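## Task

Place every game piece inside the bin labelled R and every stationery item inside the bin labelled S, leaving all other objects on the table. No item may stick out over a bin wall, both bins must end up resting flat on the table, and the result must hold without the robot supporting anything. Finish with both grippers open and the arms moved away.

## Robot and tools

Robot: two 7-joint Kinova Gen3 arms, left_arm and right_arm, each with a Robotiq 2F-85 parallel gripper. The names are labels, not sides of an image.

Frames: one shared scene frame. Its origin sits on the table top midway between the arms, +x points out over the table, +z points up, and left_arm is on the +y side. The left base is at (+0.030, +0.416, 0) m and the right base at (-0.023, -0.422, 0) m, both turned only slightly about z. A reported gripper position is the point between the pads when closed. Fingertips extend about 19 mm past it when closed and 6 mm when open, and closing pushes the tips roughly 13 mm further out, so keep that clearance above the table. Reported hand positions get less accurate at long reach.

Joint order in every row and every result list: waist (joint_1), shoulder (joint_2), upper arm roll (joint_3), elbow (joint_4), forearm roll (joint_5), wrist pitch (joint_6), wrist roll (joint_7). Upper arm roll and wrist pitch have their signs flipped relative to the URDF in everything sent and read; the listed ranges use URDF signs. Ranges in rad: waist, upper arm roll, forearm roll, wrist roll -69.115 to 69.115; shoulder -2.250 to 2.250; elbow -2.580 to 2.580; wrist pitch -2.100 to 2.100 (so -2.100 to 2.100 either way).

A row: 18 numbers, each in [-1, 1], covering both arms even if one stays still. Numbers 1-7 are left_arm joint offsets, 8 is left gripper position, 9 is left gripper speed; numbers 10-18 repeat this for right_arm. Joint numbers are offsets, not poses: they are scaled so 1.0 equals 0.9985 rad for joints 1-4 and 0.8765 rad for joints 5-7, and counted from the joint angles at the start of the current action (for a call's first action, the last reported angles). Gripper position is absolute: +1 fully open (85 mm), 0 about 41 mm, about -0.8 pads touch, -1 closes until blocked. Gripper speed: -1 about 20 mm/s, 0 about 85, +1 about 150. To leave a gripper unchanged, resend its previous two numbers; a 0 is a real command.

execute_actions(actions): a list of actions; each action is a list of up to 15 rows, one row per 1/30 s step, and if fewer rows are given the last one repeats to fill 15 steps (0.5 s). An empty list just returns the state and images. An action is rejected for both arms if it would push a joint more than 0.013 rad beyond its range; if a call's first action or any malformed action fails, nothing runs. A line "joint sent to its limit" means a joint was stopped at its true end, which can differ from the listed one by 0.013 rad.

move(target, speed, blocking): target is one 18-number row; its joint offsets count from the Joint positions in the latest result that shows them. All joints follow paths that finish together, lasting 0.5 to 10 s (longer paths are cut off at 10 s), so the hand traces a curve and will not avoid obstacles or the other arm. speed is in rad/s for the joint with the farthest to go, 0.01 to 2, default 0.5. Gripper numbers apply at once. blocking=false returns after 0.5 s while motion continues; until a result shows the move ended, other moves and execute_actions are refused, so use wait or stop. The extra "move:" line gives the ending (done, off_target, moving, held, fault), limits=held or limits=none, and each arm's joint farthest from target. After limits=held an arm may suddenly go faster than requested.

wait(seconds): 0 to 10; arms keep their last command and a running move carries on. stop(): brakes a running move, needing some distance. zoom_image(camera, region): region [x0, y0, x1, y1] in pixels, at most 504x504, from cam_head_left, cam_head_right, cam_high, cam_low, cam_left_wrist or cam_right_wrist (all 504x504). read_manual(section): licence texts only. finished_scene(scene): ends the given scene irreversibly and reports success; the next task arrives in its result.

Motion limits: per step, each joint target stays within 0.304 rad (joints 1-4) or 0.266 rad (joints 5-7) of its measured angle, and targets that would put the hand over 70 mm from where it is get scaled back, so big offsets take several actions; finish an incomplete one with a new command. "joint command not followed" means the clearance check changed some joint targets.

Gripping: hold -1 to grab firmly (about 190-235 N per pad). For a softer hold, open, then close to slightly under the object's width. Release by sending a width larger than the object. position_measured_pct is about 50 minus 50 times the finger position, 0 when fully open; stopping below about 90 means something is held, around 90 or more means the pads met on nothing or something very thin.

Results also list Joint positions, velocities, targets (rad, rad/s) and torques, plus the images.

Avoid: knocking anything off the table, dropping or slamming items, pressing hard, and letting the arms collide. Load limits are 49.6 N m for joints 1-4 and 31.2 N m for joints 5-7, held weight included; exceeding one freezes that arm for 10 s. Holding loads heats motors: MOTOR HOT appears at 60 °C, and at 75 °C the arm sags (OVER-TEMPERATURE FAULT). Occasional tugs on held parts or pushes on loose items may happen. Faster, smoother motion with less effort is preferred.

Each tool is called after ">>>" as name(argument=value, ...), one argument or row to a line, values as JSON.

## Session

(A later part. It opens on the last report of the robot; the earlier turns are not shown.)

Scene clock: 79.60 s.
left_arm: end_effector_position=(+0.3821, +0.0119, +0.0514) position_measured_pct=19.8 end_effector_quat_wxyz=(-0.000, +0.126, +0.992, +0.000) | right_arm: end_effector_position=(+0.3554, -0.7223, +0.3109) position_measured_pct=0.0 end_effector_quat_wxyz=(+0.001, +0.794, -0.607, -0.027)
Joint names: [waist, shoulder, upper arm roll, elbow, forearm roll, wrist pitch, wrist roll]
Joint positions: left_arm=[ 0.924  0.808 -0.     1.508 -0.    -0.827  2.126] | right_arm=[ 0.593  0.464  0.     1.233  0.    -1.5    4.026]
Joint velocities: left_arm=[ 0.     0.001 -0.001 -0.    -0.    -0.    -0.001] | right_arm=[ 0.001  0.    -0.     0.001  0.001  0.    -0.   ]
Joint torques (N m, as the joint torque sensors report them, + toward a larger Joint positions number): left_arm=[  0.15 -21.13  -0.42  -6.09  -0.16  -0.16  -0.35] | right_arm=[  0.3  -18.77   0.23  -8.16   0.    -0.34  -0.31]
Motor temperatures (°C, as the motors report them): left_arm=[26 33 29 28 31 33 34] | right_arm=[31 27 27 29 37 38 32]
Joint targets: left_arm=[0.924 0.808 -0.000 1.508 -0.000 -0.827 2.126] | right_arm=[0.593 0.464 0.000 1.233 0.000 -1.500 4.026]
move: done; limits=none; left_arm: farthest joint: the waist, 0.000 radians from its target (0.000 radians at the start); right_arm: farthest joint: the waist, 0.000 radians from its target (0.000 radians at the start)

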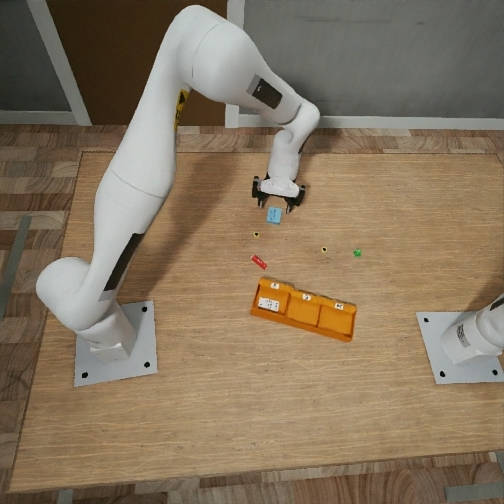

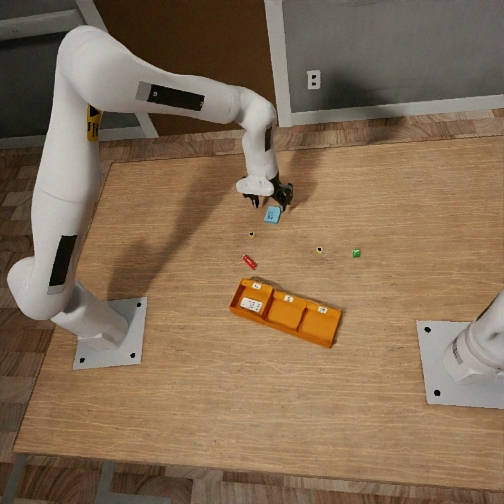

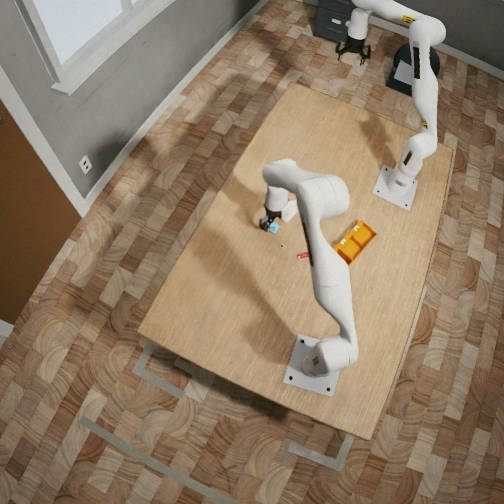

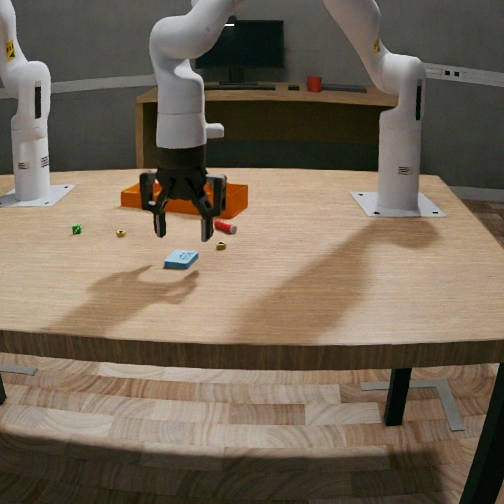

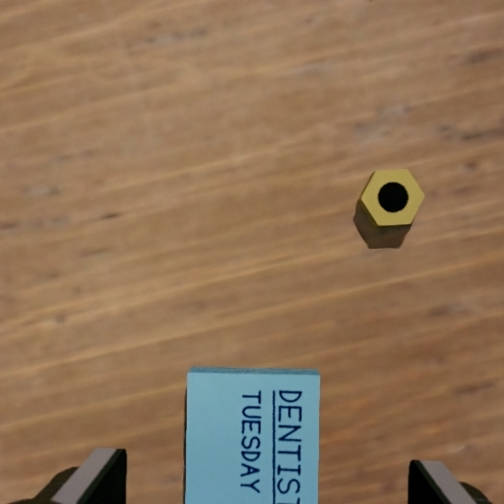

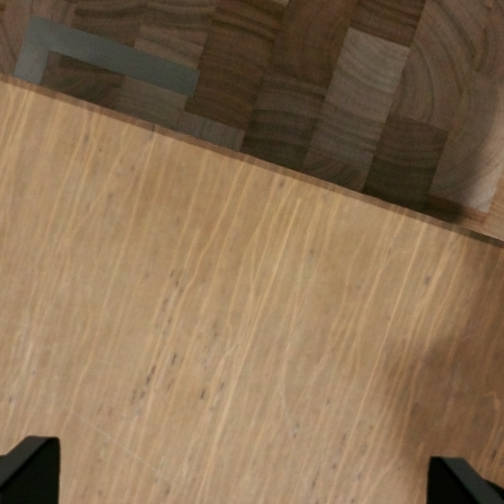

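>>> move(
  target=[0.003,0.057,0,0,0,0.066,0.03,0.6,0, 0,0,0,0,0,0,0,1,0],
  speed=0.15,
)

>>> move(
  target=[0,0,0,0,0,0,0,-1,0, 0,0,0,0,0,0,0,1,0],
)

>>> move(
  target=[0,-0.13,0,0,0,-0.148,0,-1,0, 0,0,0,0,0,0,0,1,0],
  speed=0.3,
)

>>> move(
  target=[0.601,-0.157,0,0.286,0,0.148,0.569,-1,0, 0,0,0,0,0,0,0,1,0],
  speed=0.6,
)

Scene clock: 88.00 s.
left_arm: end_effector_position=(+0.3836, +0.0080, +0.0209) position_measured_pct=19.8 end_effector_quat_wxyz=(+0.000, +0.114, +0.993, -0.000) | right_arm: end_effector_position=(+0.3554, -0.7223, +0.3109) position_measured_pct=0.0 end_effector_quat_wxyz=(+0.001, +0.794, -0.607, -0.027)
Joint names: [waist, shoulder, upper arm roll, elbow, forearm roll, wrist pitch, wrist roll]
Joint positions: left_arm=[ 0.927  0.864 -0.     1.508 -0.    -0.769  2.153] | right_arm=[ 0.593  0.464  0.     1.233  0.    -1.5    4.026]
Joint velocities: left_arm=[ 0.     0.002 -0.001 -0.001  0.001  0.     0.002] | right_arm=[ 0.001 -0.001 -0.    -0.    -0.    -0.001 -0.   ]
Joint torques (N m, as the joint torque sensors report them, + toward a larger Joint positions number): left_arm=[  0.16 -21.76  -0.38  -5.57  -0.2   -0.23  -0.28] | right_arm=[  0.05 -18.72   0.26  -8.22   0.11  -0.28  -0.46]
Motor temperatures (°C, as the motors report them): left_arm=[26 33 29 28 31 33 34] | right_arm=[31 27 27 29 37 38 32]
Joint targets: left_arm=[0.927 0.864 -0.000 1.508 -0.000 -0.769 2.153] | right_arm=[0.593 0.464 0.000 1.233 0.000 -1.500 4.026]
move: done; limits=none; left_arm: farthest joint: the shoulder, 0.001 radians from its target (0.057 radians at the start); right_arm: farthest joint: the waist, 0.000 radians from its target (0.000 radians at the start)

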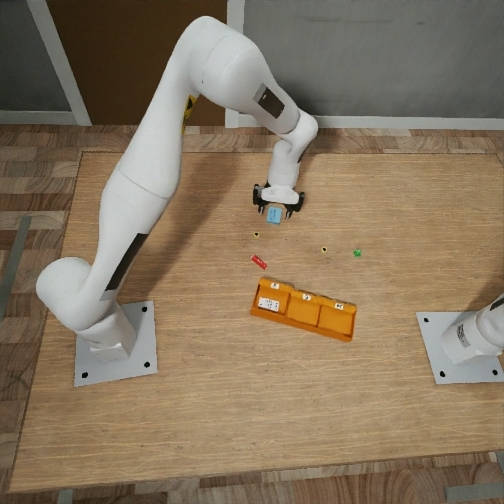

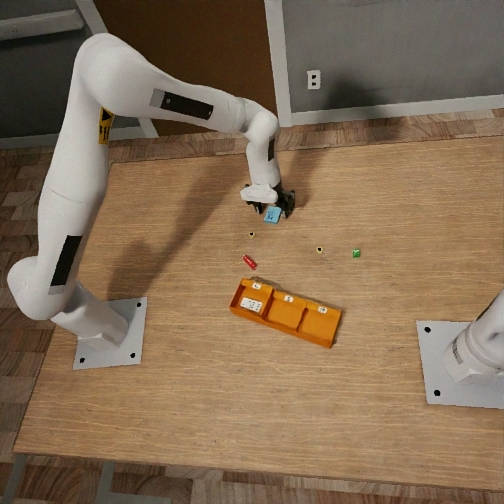

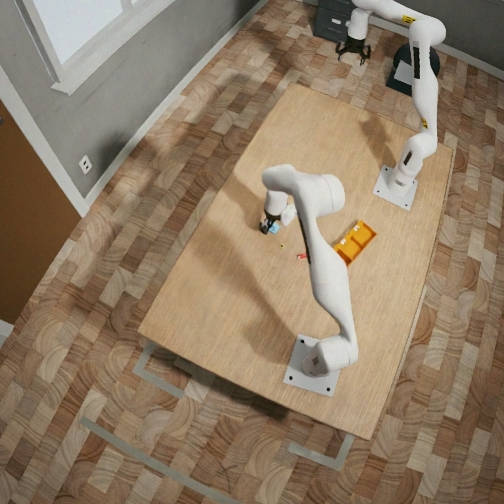

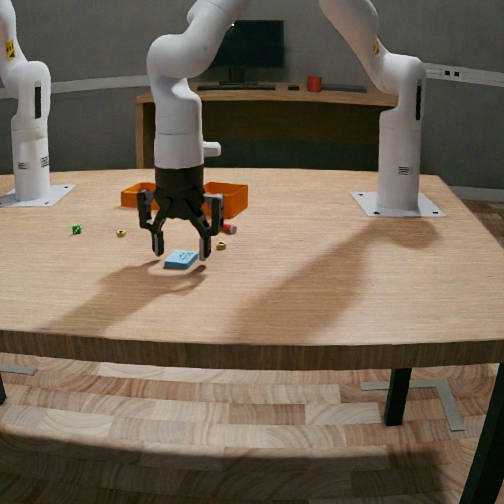

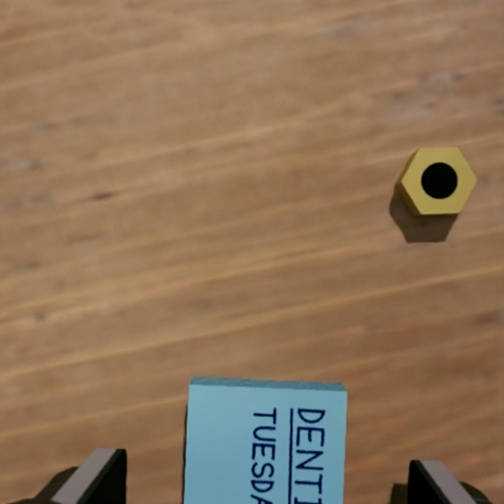

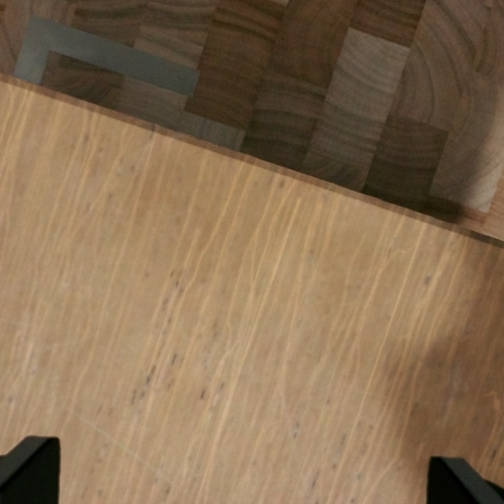

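Scene clock: 88.77 s.
left_arm: end_effector_position=(+0.3838, +0.0078, +0.0218) position_measured_pct=58.7 end_effector_quat_wxyz=(+0.001, +0.114, +0.993, -0.001) | right_arm: end_effector_position=(+0.3554, -0.7223, +0.3109) position_measured_pct=0.0 end_effector_quat_wxyz=(+0.001, +0.794, -0.607, -0.027)
Joint names: [waist, shoulder, upper arm roll, elbow, forearm roll, wrist pitch, wrist roll]
Joint positions: left_arm=[ 0.927  0.863 -0.     1.507 -0.    -0.769  2.153] | right_arm=[ 0.593  0.464  0.     1.233  0.    -1.5    4.026]
Joint velocities: left_arm=[ 0.  0.  0.  0. -0. -0. -0.] | right_arm=[ 0.002  0.001 -0.     0.     0.001  0.001 -0.   ]
Joint torques (N m, as the joint torque sensors report them, + toward a larger Joint positions number): left_arm=[  0.26 -20.5   -0.4   -5.48  -0.15  -0.02  -0.15] | right_arm=[  0.07 -18.86   0.21  -8.14  -0.04  -0.34  -0.38]
Motor temperatures (°C, as the motors report them): left_arm=[26 33 29 28 31 33 34] | right_arm=[31 27 27 29 37 38 32]
Joint targets: left_arm=[0.927 0.864 -0.000 1.508 -0.000 -0.769 2.153] | right_arm=[0.593 0.464 0.000 1.233 0.000 -1.500 4.026]
move: done; limits=none; left_arm: farthest joint: the shoulder, 0.001 radians from its target (0.000 radians at the start); right_arm: farthest joint: the waist, 0.000 radians from its target (0.000 radians at the start)

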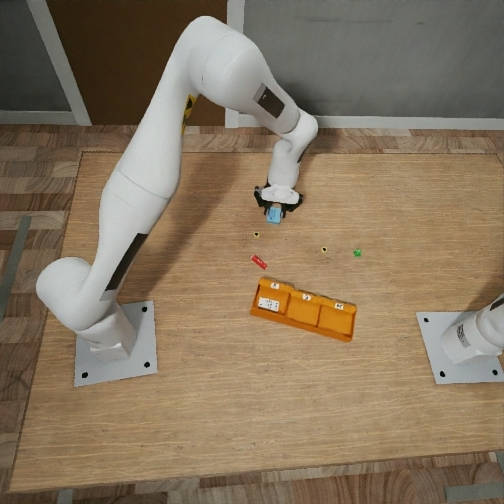

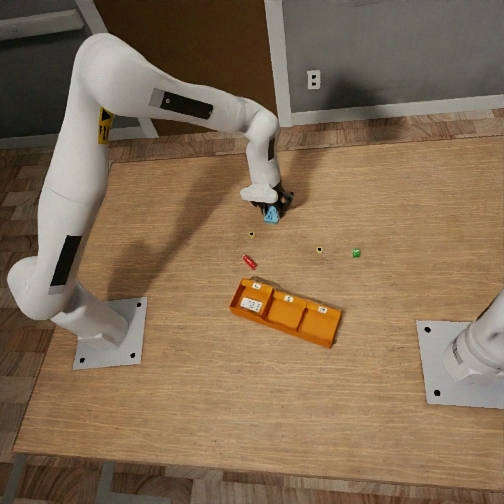

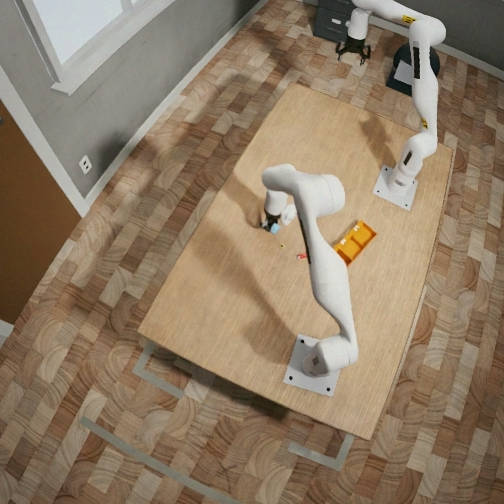

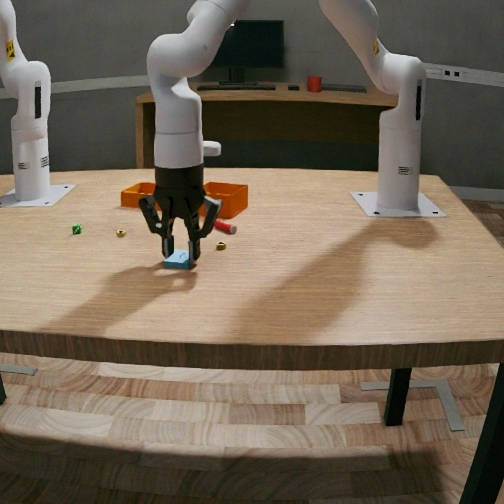

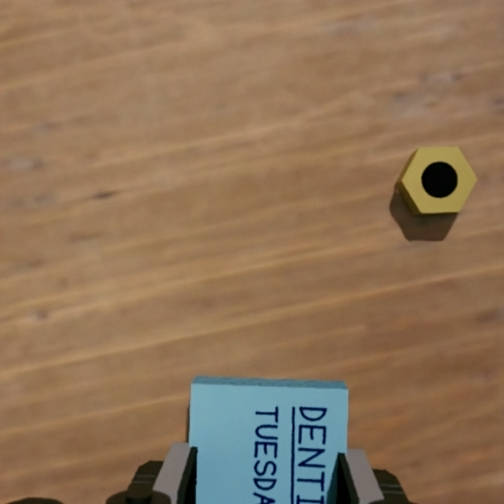

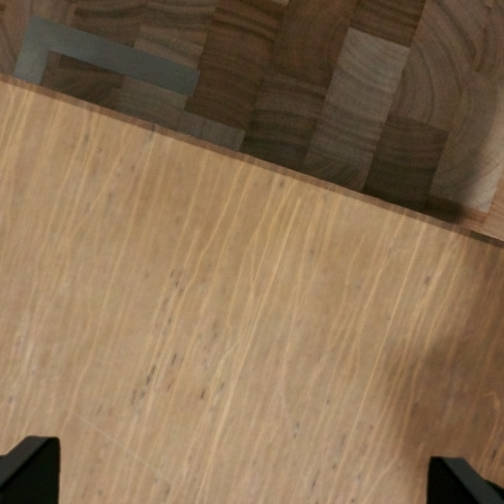

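Scene clock: 89.67 s.
left_arm: end_effector_position=(+0.3764, +0.0156, +0.0910) position_measured_pct=58.7 end_effector_quat_wxyz=(+0.001, +0.114, +0.993, -0.001) | right_arm: end_effector_position=(+0.3554, -0.7223, +0.3109) position_measured_pct=0.0 end_effector_quat_wxyz=(+0.001, +0.794, -0.607, -0.027)
Joint names: [waist, shoulder, upper arm roll, elbow, forearm roll, wrist pitch, wrist roll]
Joint positions: left_arm=[ 0.927  0.733 -0.     1.507 -0.    -0.899  2.153] | right_arm=[ 0.593  0.464  0.     1.233  0.    -1.5    4.026]
Joint velocities: left_arm=[ 0.    -0.003 -0.     0.    -0.     0.     0.001] | right_arm=[-0.002 -0.001 -0.     0.001 -0.     0.     0.   ]
Joint torques (N m, as the joint torque sensors report them, + toward a larger Joint positions number): left_arm=[  0.17 -21.15  -0.36  -6.36  -0.19  -0.27  -0.23] | right_arm=[  0.16 -18.76   0.27  -8.22   0.01  -0.3   -0.54]
Motor temperatures (°C, as the motors report them): left_arm=[26 33 29 28 31 33 34] | right_arm=[31 27 27 29 37 38 32]
Joint targets: left_arm=[0.927 0.733 -0.000 1.507 -0.000 -0.899 2.153] | right_arm=[0.593 0.464 0.000 1.233 0.000 -1.500 4.026]
move: done; limits=none; left_arm: farthest joint: the waist, 0.000 radians from its target (0.000 radians at the start); right_arm: farthest joint: the waist, 0.000 radians from its target (0.000 radians at the start)

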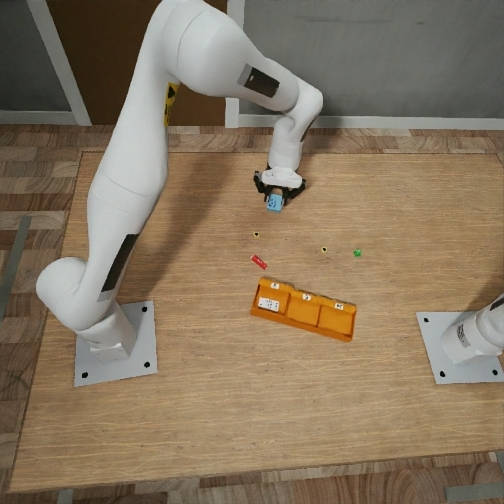

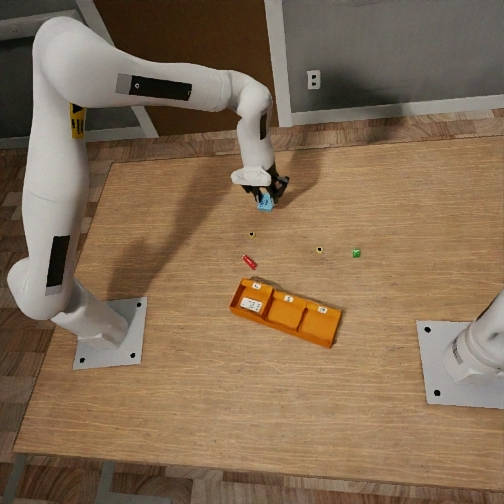

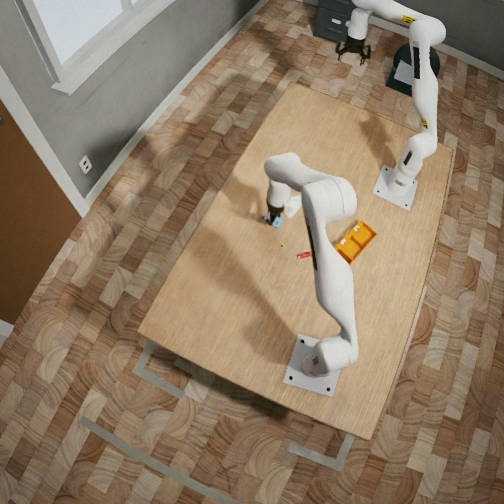

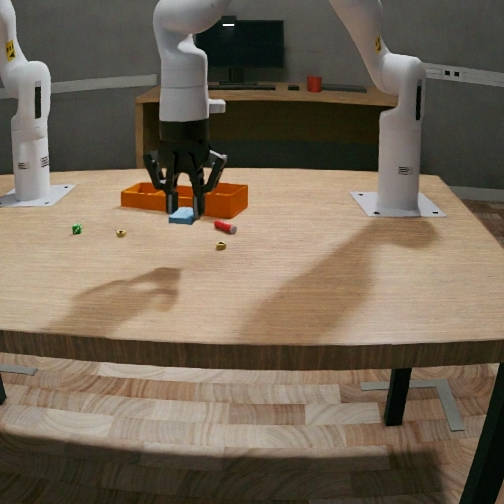

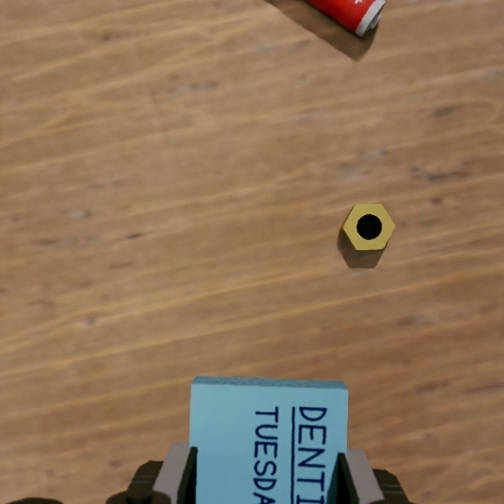

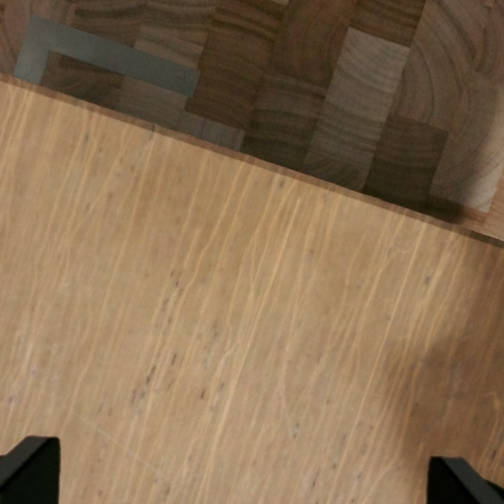

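Scene clock: 91.30 s.
left_arm: end_effector_position=(+0.0774, -0.0319, +0.1011) position_measured_pct=58.7 end_effector_quat_wxyz=(+0.000, +0.164, +0.986, -0.001) | right_arm: end_effector_position=(+0.3554, -0.7223, +0.3109) position_measured_pct=0.0 end_effector_quat_wxyz=(+0.001, +0.794, -0.607, -0.027)
Joint names: [waist, shoulder, upper arm roll, elbow, forearm roll, wrist pitch, wrist roll]
Joint positions: left_arm=[ 1.527  0.576 -0.     1.793 -0.    -0.769  2.651] | right_arm=[ 0.593  0.464  0.     1.233  0.    -1.5    4.026]
Joint velocities: left_arm=[ 0.002 -0.003 -0.001  0.    -0.    -0.    -0.001] | right_arm=[ 0.    -0.001  0.     0.    -0.001 -0.001  0.   ]
Joint torques (N m, as the joint torque sensors report them, + toward a larger Joint positions number): left_arm=[  0.52 -17.55  -0.29  -5.76  -0.18  -0.14  -0.29] | right_arm=[  0.11 -18.8    0.1   -8.09  -0.01  -0.39  -0.45]
Motor temperatures (°C, as the motors report them): left_arm=[26 33 29 28 31 33 34] | right_arm=[31 27 27 29 37 38 32]
Joint targets: left_arm=[1.527 0.576 -0.000 1.793 -0.000 -0.769 2.651] | right_arm=[0.593 0.464 0.000 1.233 0.000 -1.500 4.026]
move: done; limits=none; left_arm: farthest joint: the waist, 0.001 radians from its target (0.600 radians at the start); right_arm: farthest joint: the waist, 0.000 radians from its target (0.000 radians at the start)

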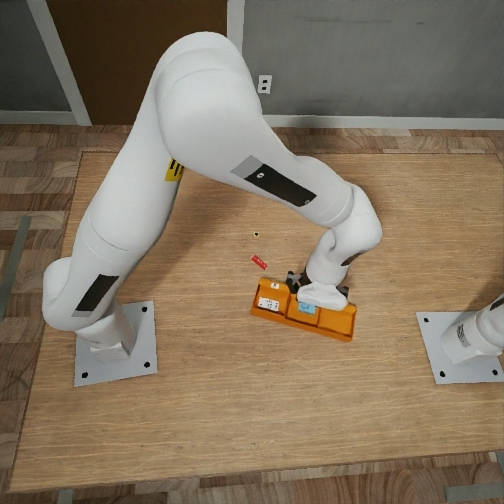

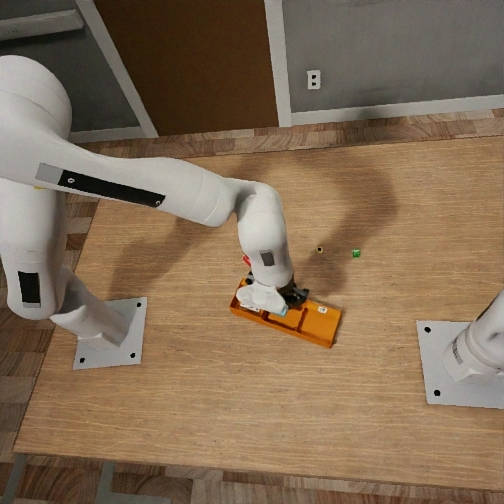

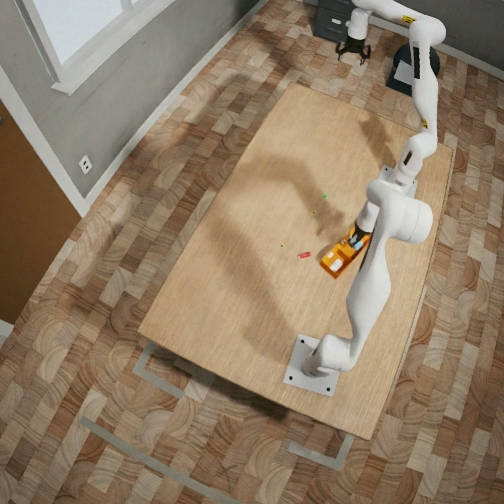

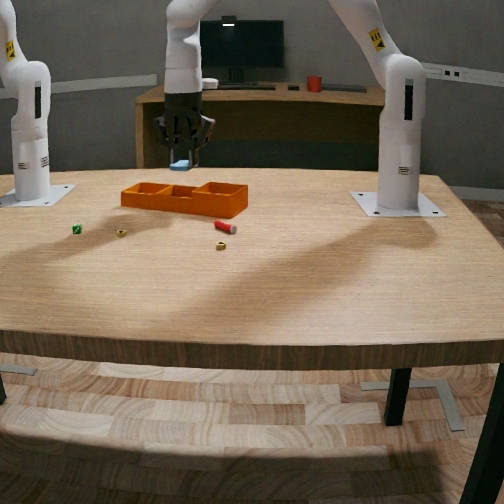

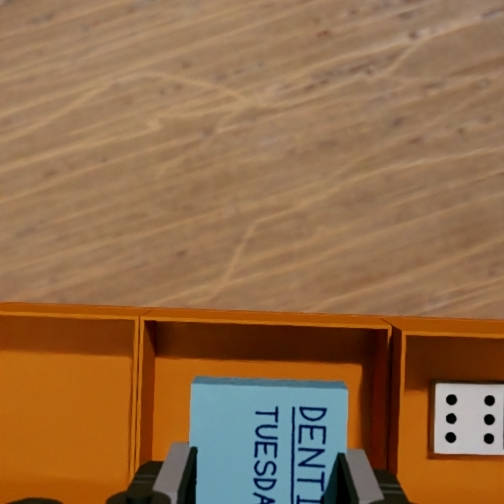

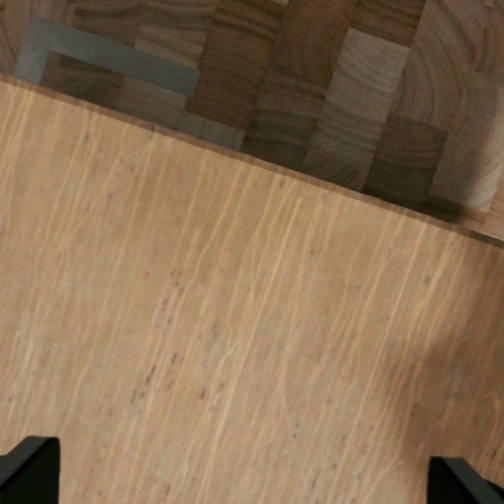

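>>> move(
  target=[0,0.129,0,0.046,0,0.196,0,-1,0, 0,0,0,0,0,0,0,1,0],
  speed=0.2,
)

>>> move(
  target=[0,0,0,0,0,0,0,0.07,-0.5, 0,0,0,0,0,0,0,1,0],
)

>>> move(
  target=[0,-0.129,0,-0.046,0,-0.196,0,0.07,-0.5, 0,0,0,0,0,0,0,1,0],
  speed=0.35,
)

>>> move(
  target=[-0.2,0.435,0,-0.92,0,-0.557,0,0.07,-0.5, 0,0,0,0,0,0,0,1,0],
  speed=0.8,
)

Scene clock: 99.27 s.
left_arm: end_effector_position=(+0.0774, -0.0319, +0.0341) position_measured_pct=58.7 end_effector_quat_wxyz=(+0.000, +0.164, +0.986, -0.000) | right_arm: end_effector_position=(+0.3554, -0.7223, +0.3109) position_measured_pct=0.0 end_effector_quat_wxyz=(+0.001, +0.794, -0.607, -0.027)
Joint names: [waist, shoulder, upper arm roll, elbow, forearm roll, wrist pitch, wrist roll]
Joint positions: left_arm=[ 1.527  0.705 -0.     1.839 -0.    -0.598  2.651] | right_arm=[ 0.593  0.464  0.     1.233  0.    -1.5    4.026]
Joint velocities: left_arm=[-0.     0.002  0.     0.001  0.001  0.001 -0.   ] | right_arm=[-0.001 -0.001 -0.     0.    -0.001  0.     0.   ]
Joint torques (N m, as the joint torque sensors report them, + toward a larger Joint positions number): left_arm=[  0.02 -18.2   -0.34  -4.51  -0.16  -0.32  -0.24] | right_arm=[  0.07 -18.94   0.24  -8.15   0.02  -0.43  -0.43]
Motor temperatures (°C, as the motors report them): left_arm=[26 33 29 28 31 33 34] | right_arm=[31 27 27 29 37 38 32]
Joint targets: left_arm=[1.527 0.705 -0.000 1.839 -0.000 -0.597 2.651] | right_arm=[0.593 0.464 0.000 1.233 0.000 -1.500 4.026]
move: done; limits=none; left_arm: farthest joint: the waist, 0.000 radians from its target (0.000 radians at the start); right_arm: farthest joint: the waist, 0.000 radians from its target (0.000 radians at the start)

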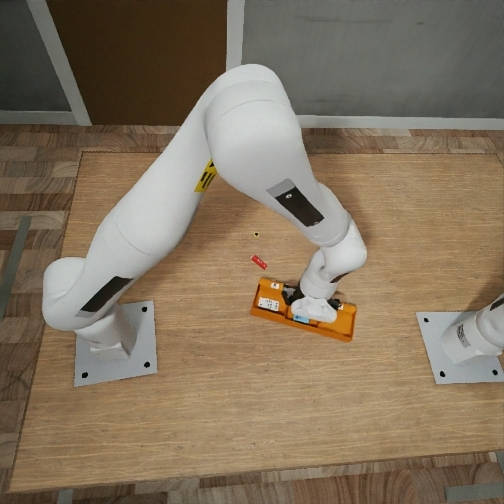

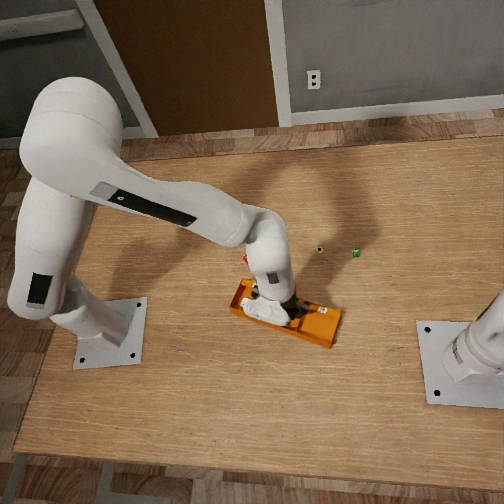

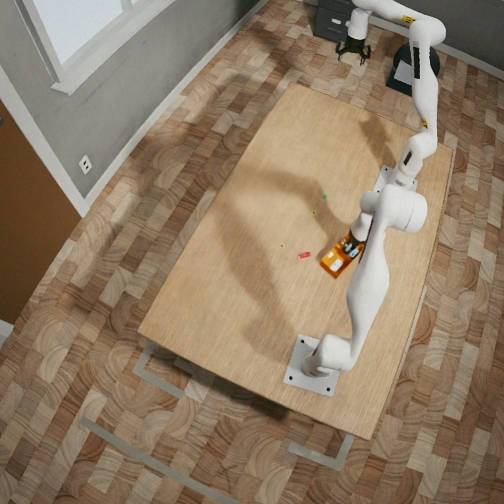

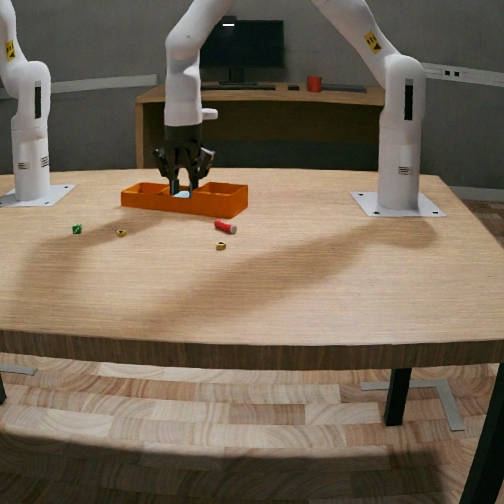

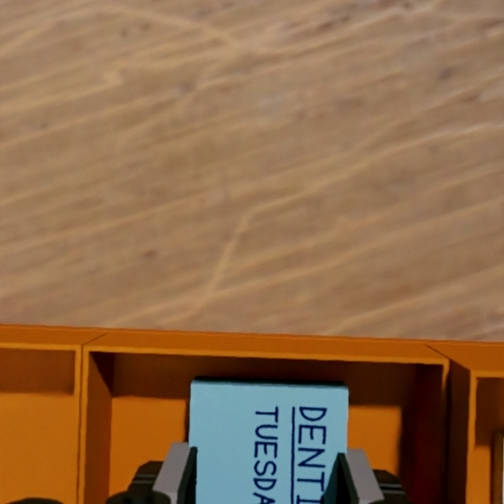

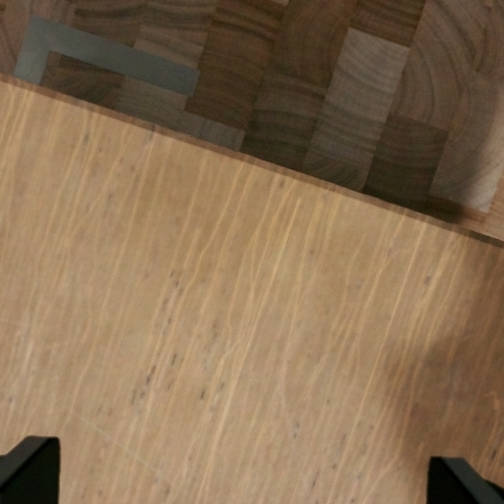

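Scene clock: 99.83 s.
left_arm: end_effector_position=(+0.0774, -0.0319, +0.0341) position_measured_pct=46.8 end_effector_quat_wxyz=(+0.000, +0.164, +0.986, -0.000) | right_arm: end_effector_position=(+0.3554, -0.7223, +0.3109) position_measured_pct=0.0 end_effector_quat_wxyz=(+0.001, +0.794, -0.607, -0.027)
Joint names: [waist, shoulder, upper arm roll, elbow, forearm roll, wrist pitch, wrist roll]
Joint positions: left_arm=[ 1.527  0.705 -0.     1.839 -0.    -0.598  2.651] | right_arm=[ 0.593  0.464  0.     1.233  0.    -1.5    4.026]
Joint velocities: left_arm=[ 0.     0.001  0.001 -0.    -0.     0.     0.   ] | right_arm=[ 0.001  0.001  0.     0.     0.001  0.001 -0.   ]
Joint torques (N m, as the joint torque sensors report them, + toward a larger Joint positions number): left_arm=[  0.04 -18.27  -0.37  -4.5   -0.14  -0.2   -0.24] | right_arm=[  0.08 -18.85   0.2   -8.26   0.09  -0.32  -0.37]
Motor temperatures (°C, as the motors report them): left_arm=[26 33 29 28 31 33 34] | right_arm=[31 27 27 29 37 38 32]
Joint targets: left_arm=[1.527 0.705 -0.000 1.839 -0.000 -0.598 2.651] | right_arm=[0.593 0.464 0.000 1.233 0.000 -1.500 4.026]
move: done; limits=none; left_arm: farthest joint: the waist, 0.000 radians from its target (0.000 radians at the start); right_arm: farthest joint: the waist, 0.000 radians from its target (0.000 radians at the start)

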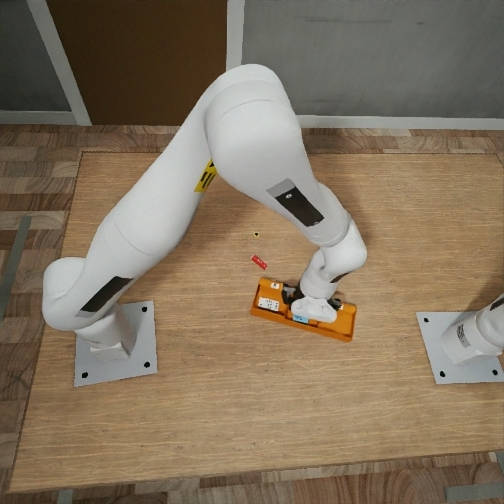

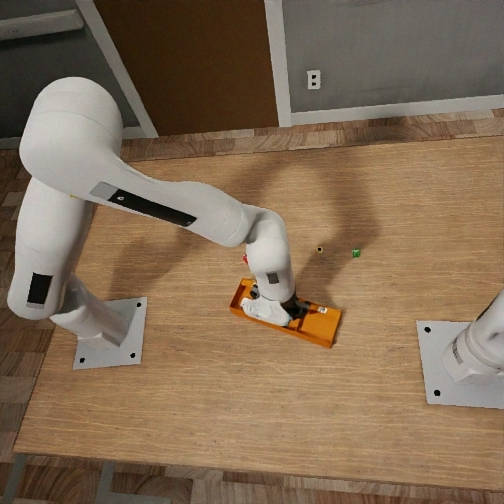

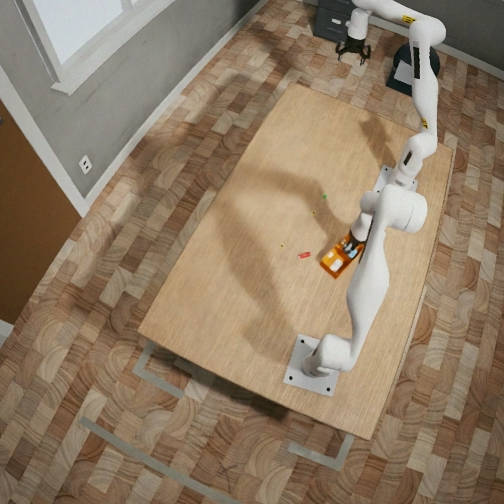

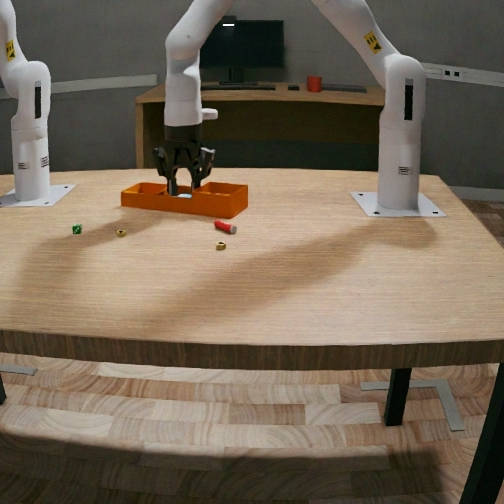

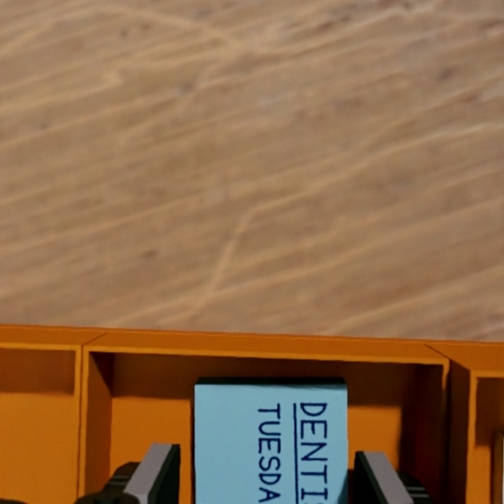

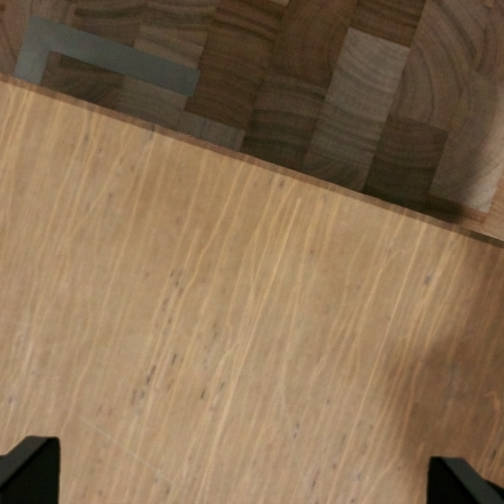

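Scene clock: 100.80 s.
left_arm: end_effector_position=(+0.0774, -0.0319, +0.1011) position_measured_pct=46.8 end_effector_quat_wxyz=(+0.000, +0.164, +0.986, -0.001) | right_arm: end_effector_position=(+0.3554, -0.7223, +0.3109) position_measured_pct=0.0 end_effector_quat_wxyz=(+0.001, +0.794, -0.607, -0.027)
Joint names: [waist, shoulder, upper arm roll, elbow, forearm roll, wrist pitch, wrist roll]
Joint positions: left_arm=[ 1.527  0.576 -0.     1.793 -0.    -0.769  2.651] | right_arm=[ 0.593  0.464  0.     1.233  0.    -1.5    4.026]
Joint velocities: left_arm=[ 0.    -0.002 -0.    -0.001  0.001  0.    -0.001] | right_arm=[-0.     0.001 -0.     0.    -0.001  0.    -0.   ]
Joint torques (N m, as the joint torque sensors report them, + toward a larger Joint positions number): left_arm=[  0.09 -17.58  -0.34  -5.66  -0.23  -0.24  -0.23] | right_arm=[  0.25 -18.82   0.1   -8.14  -0.04  -0.3   -0.41]
Motor temperatures (°C, as the motors report them): left_arm=[26 33 29 28 31 33 34] | right_arm=[31 27 27 29 37 38 32]
Joint targets: left_arm=[1.527 0.576 -0.000 1.793 -0.000 -0.769 2.651] | right_arm=[0.593 0.464 0.000 1.233 0.000 -1.500 4.026]
move: done; limits=none; left_arm: farthest joint: the waist, 0.000 radians from its target (0.000 radians at the start); right_arm: farthest joint: the waist, 0.000 radians from its target (0.000 radians at the start)

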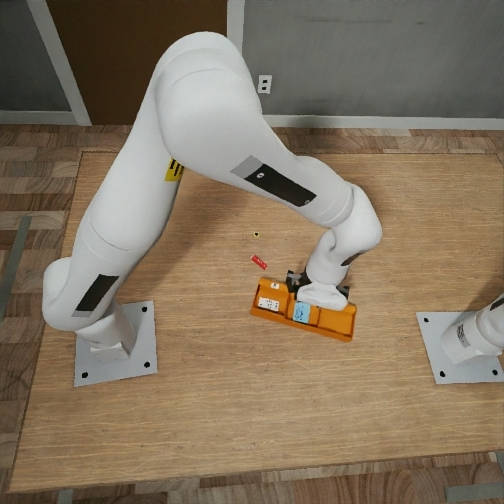

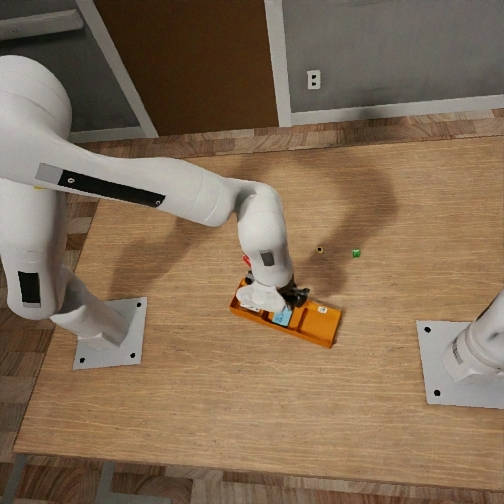

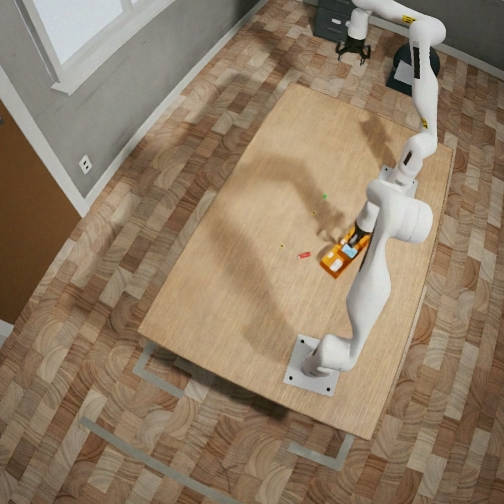

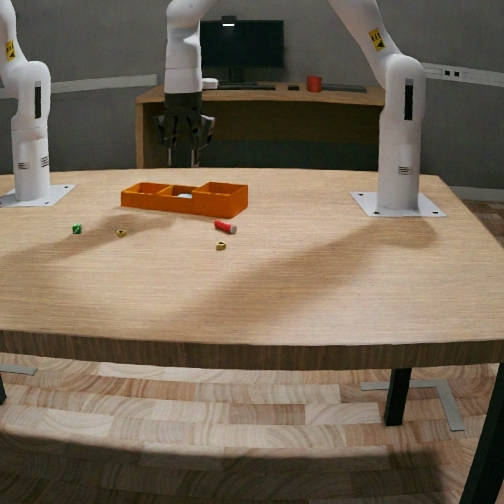

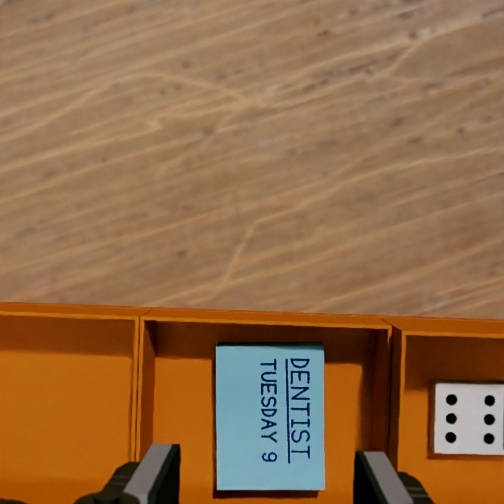

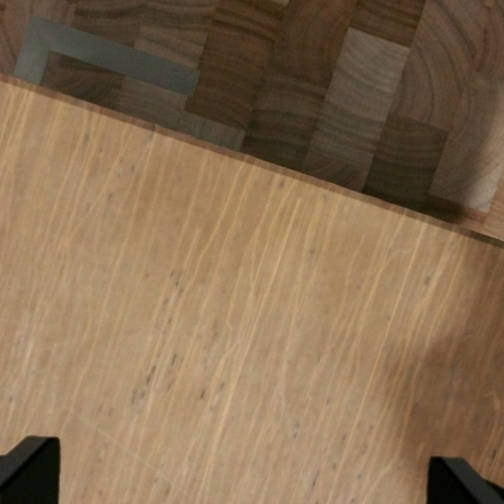

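Scene clock: 102.63 s.
left_arm: end_effector_position=(+0.2376, -0.2060, +0.0999) position_measured_pct=46.8 end_effector_quat_wxyz=(-0.000, +0.065, +0.998, +0.000) | right_arm: end_effector_position=(+0.3554, -0.7223, +0.3109) position_measured_pct=0.0 end_effector_quat_wxyz=(+0.001, +0.794, -0.607, -0.027)
Joint names: [waist, shoulder, upper arm roll, elbow, forearm roll, wrist pitch, wrist roll]
Joint positions: left_arm=[ 1.327  1.011 -0.     0.874 -0.    -1.258  2.651] | right_arm=[ 0.593  0.464  0.     1.233  0.    -1.5    4.026]
Joint velocities: left_arm=[-0.001  0.001 -0.    -0.001  0.    -0.001 -0.004] | right_arm=[-0.001 -0.001 -0.     0.    -0.     0.001  0.   ]
Joint torques (N m, as the joint torque sensors report them, + toward a larger Joint positions number): left_arm=[ -0.09 -25.41  -0.6   -7.83  -0.11  -0.28  -0.25] | right_arm=[  0.05 -18.92   0.17  -8.24  -0.02  -0.37  -0.37]
Motor temperatures (°C, as the motors report them): left_arm=[26 33 29 28 31 33 34] | right_arm=[31 27 27 29 37 38 32]
Joint targets: left_arm=[1.327 1.011 -0.000 0.874 -0.000 -1.258 2.651] | right_arm=[0.593 0.464 0.000 1.233 0.000 -1.500 4.026]
move: done; limits=none; left_arm: farthest joint: the waist, 0.000 radians from its target (0.199 radians at the start); right_arm: farthest joint: the waist, 0.000 radians from its target (0.000 radians at the start)

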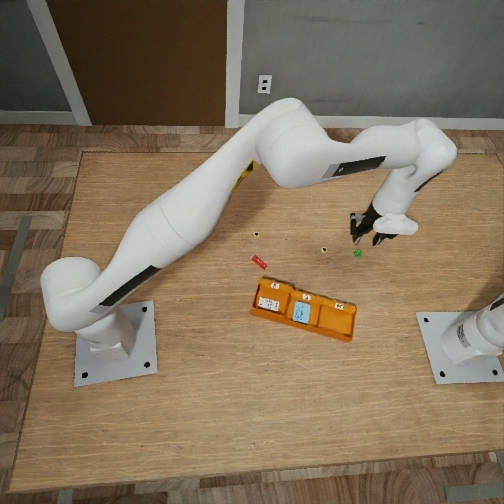

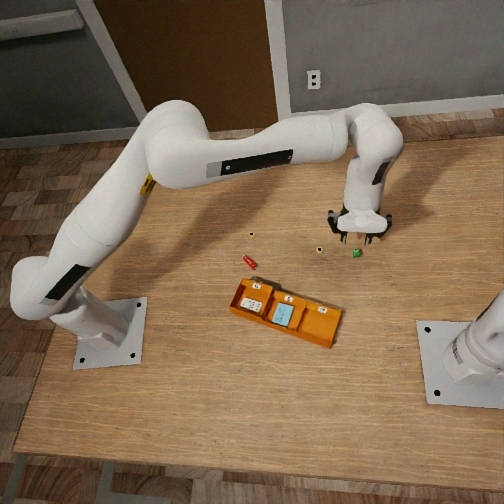

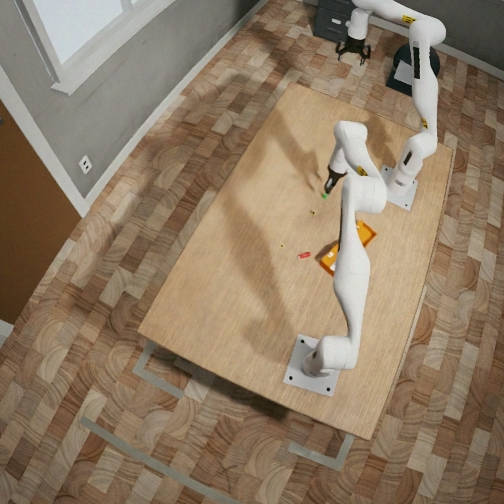

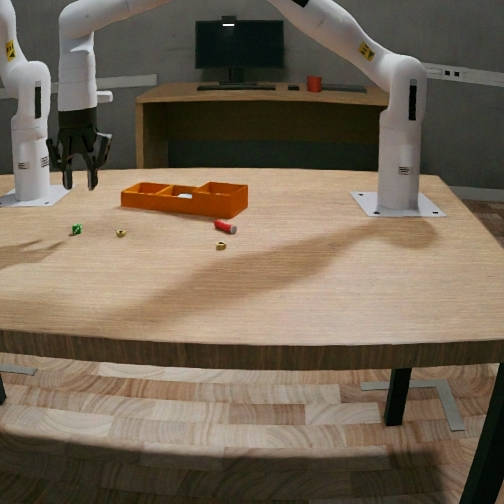

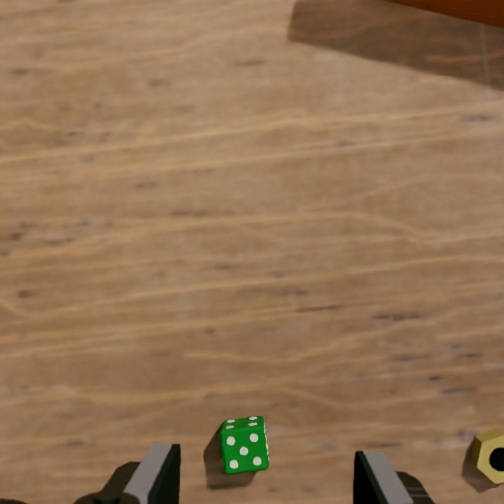

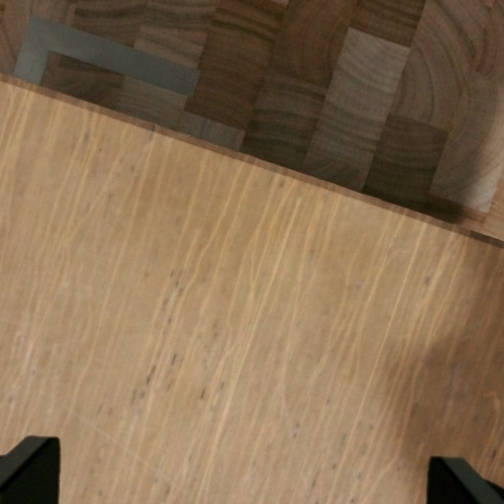

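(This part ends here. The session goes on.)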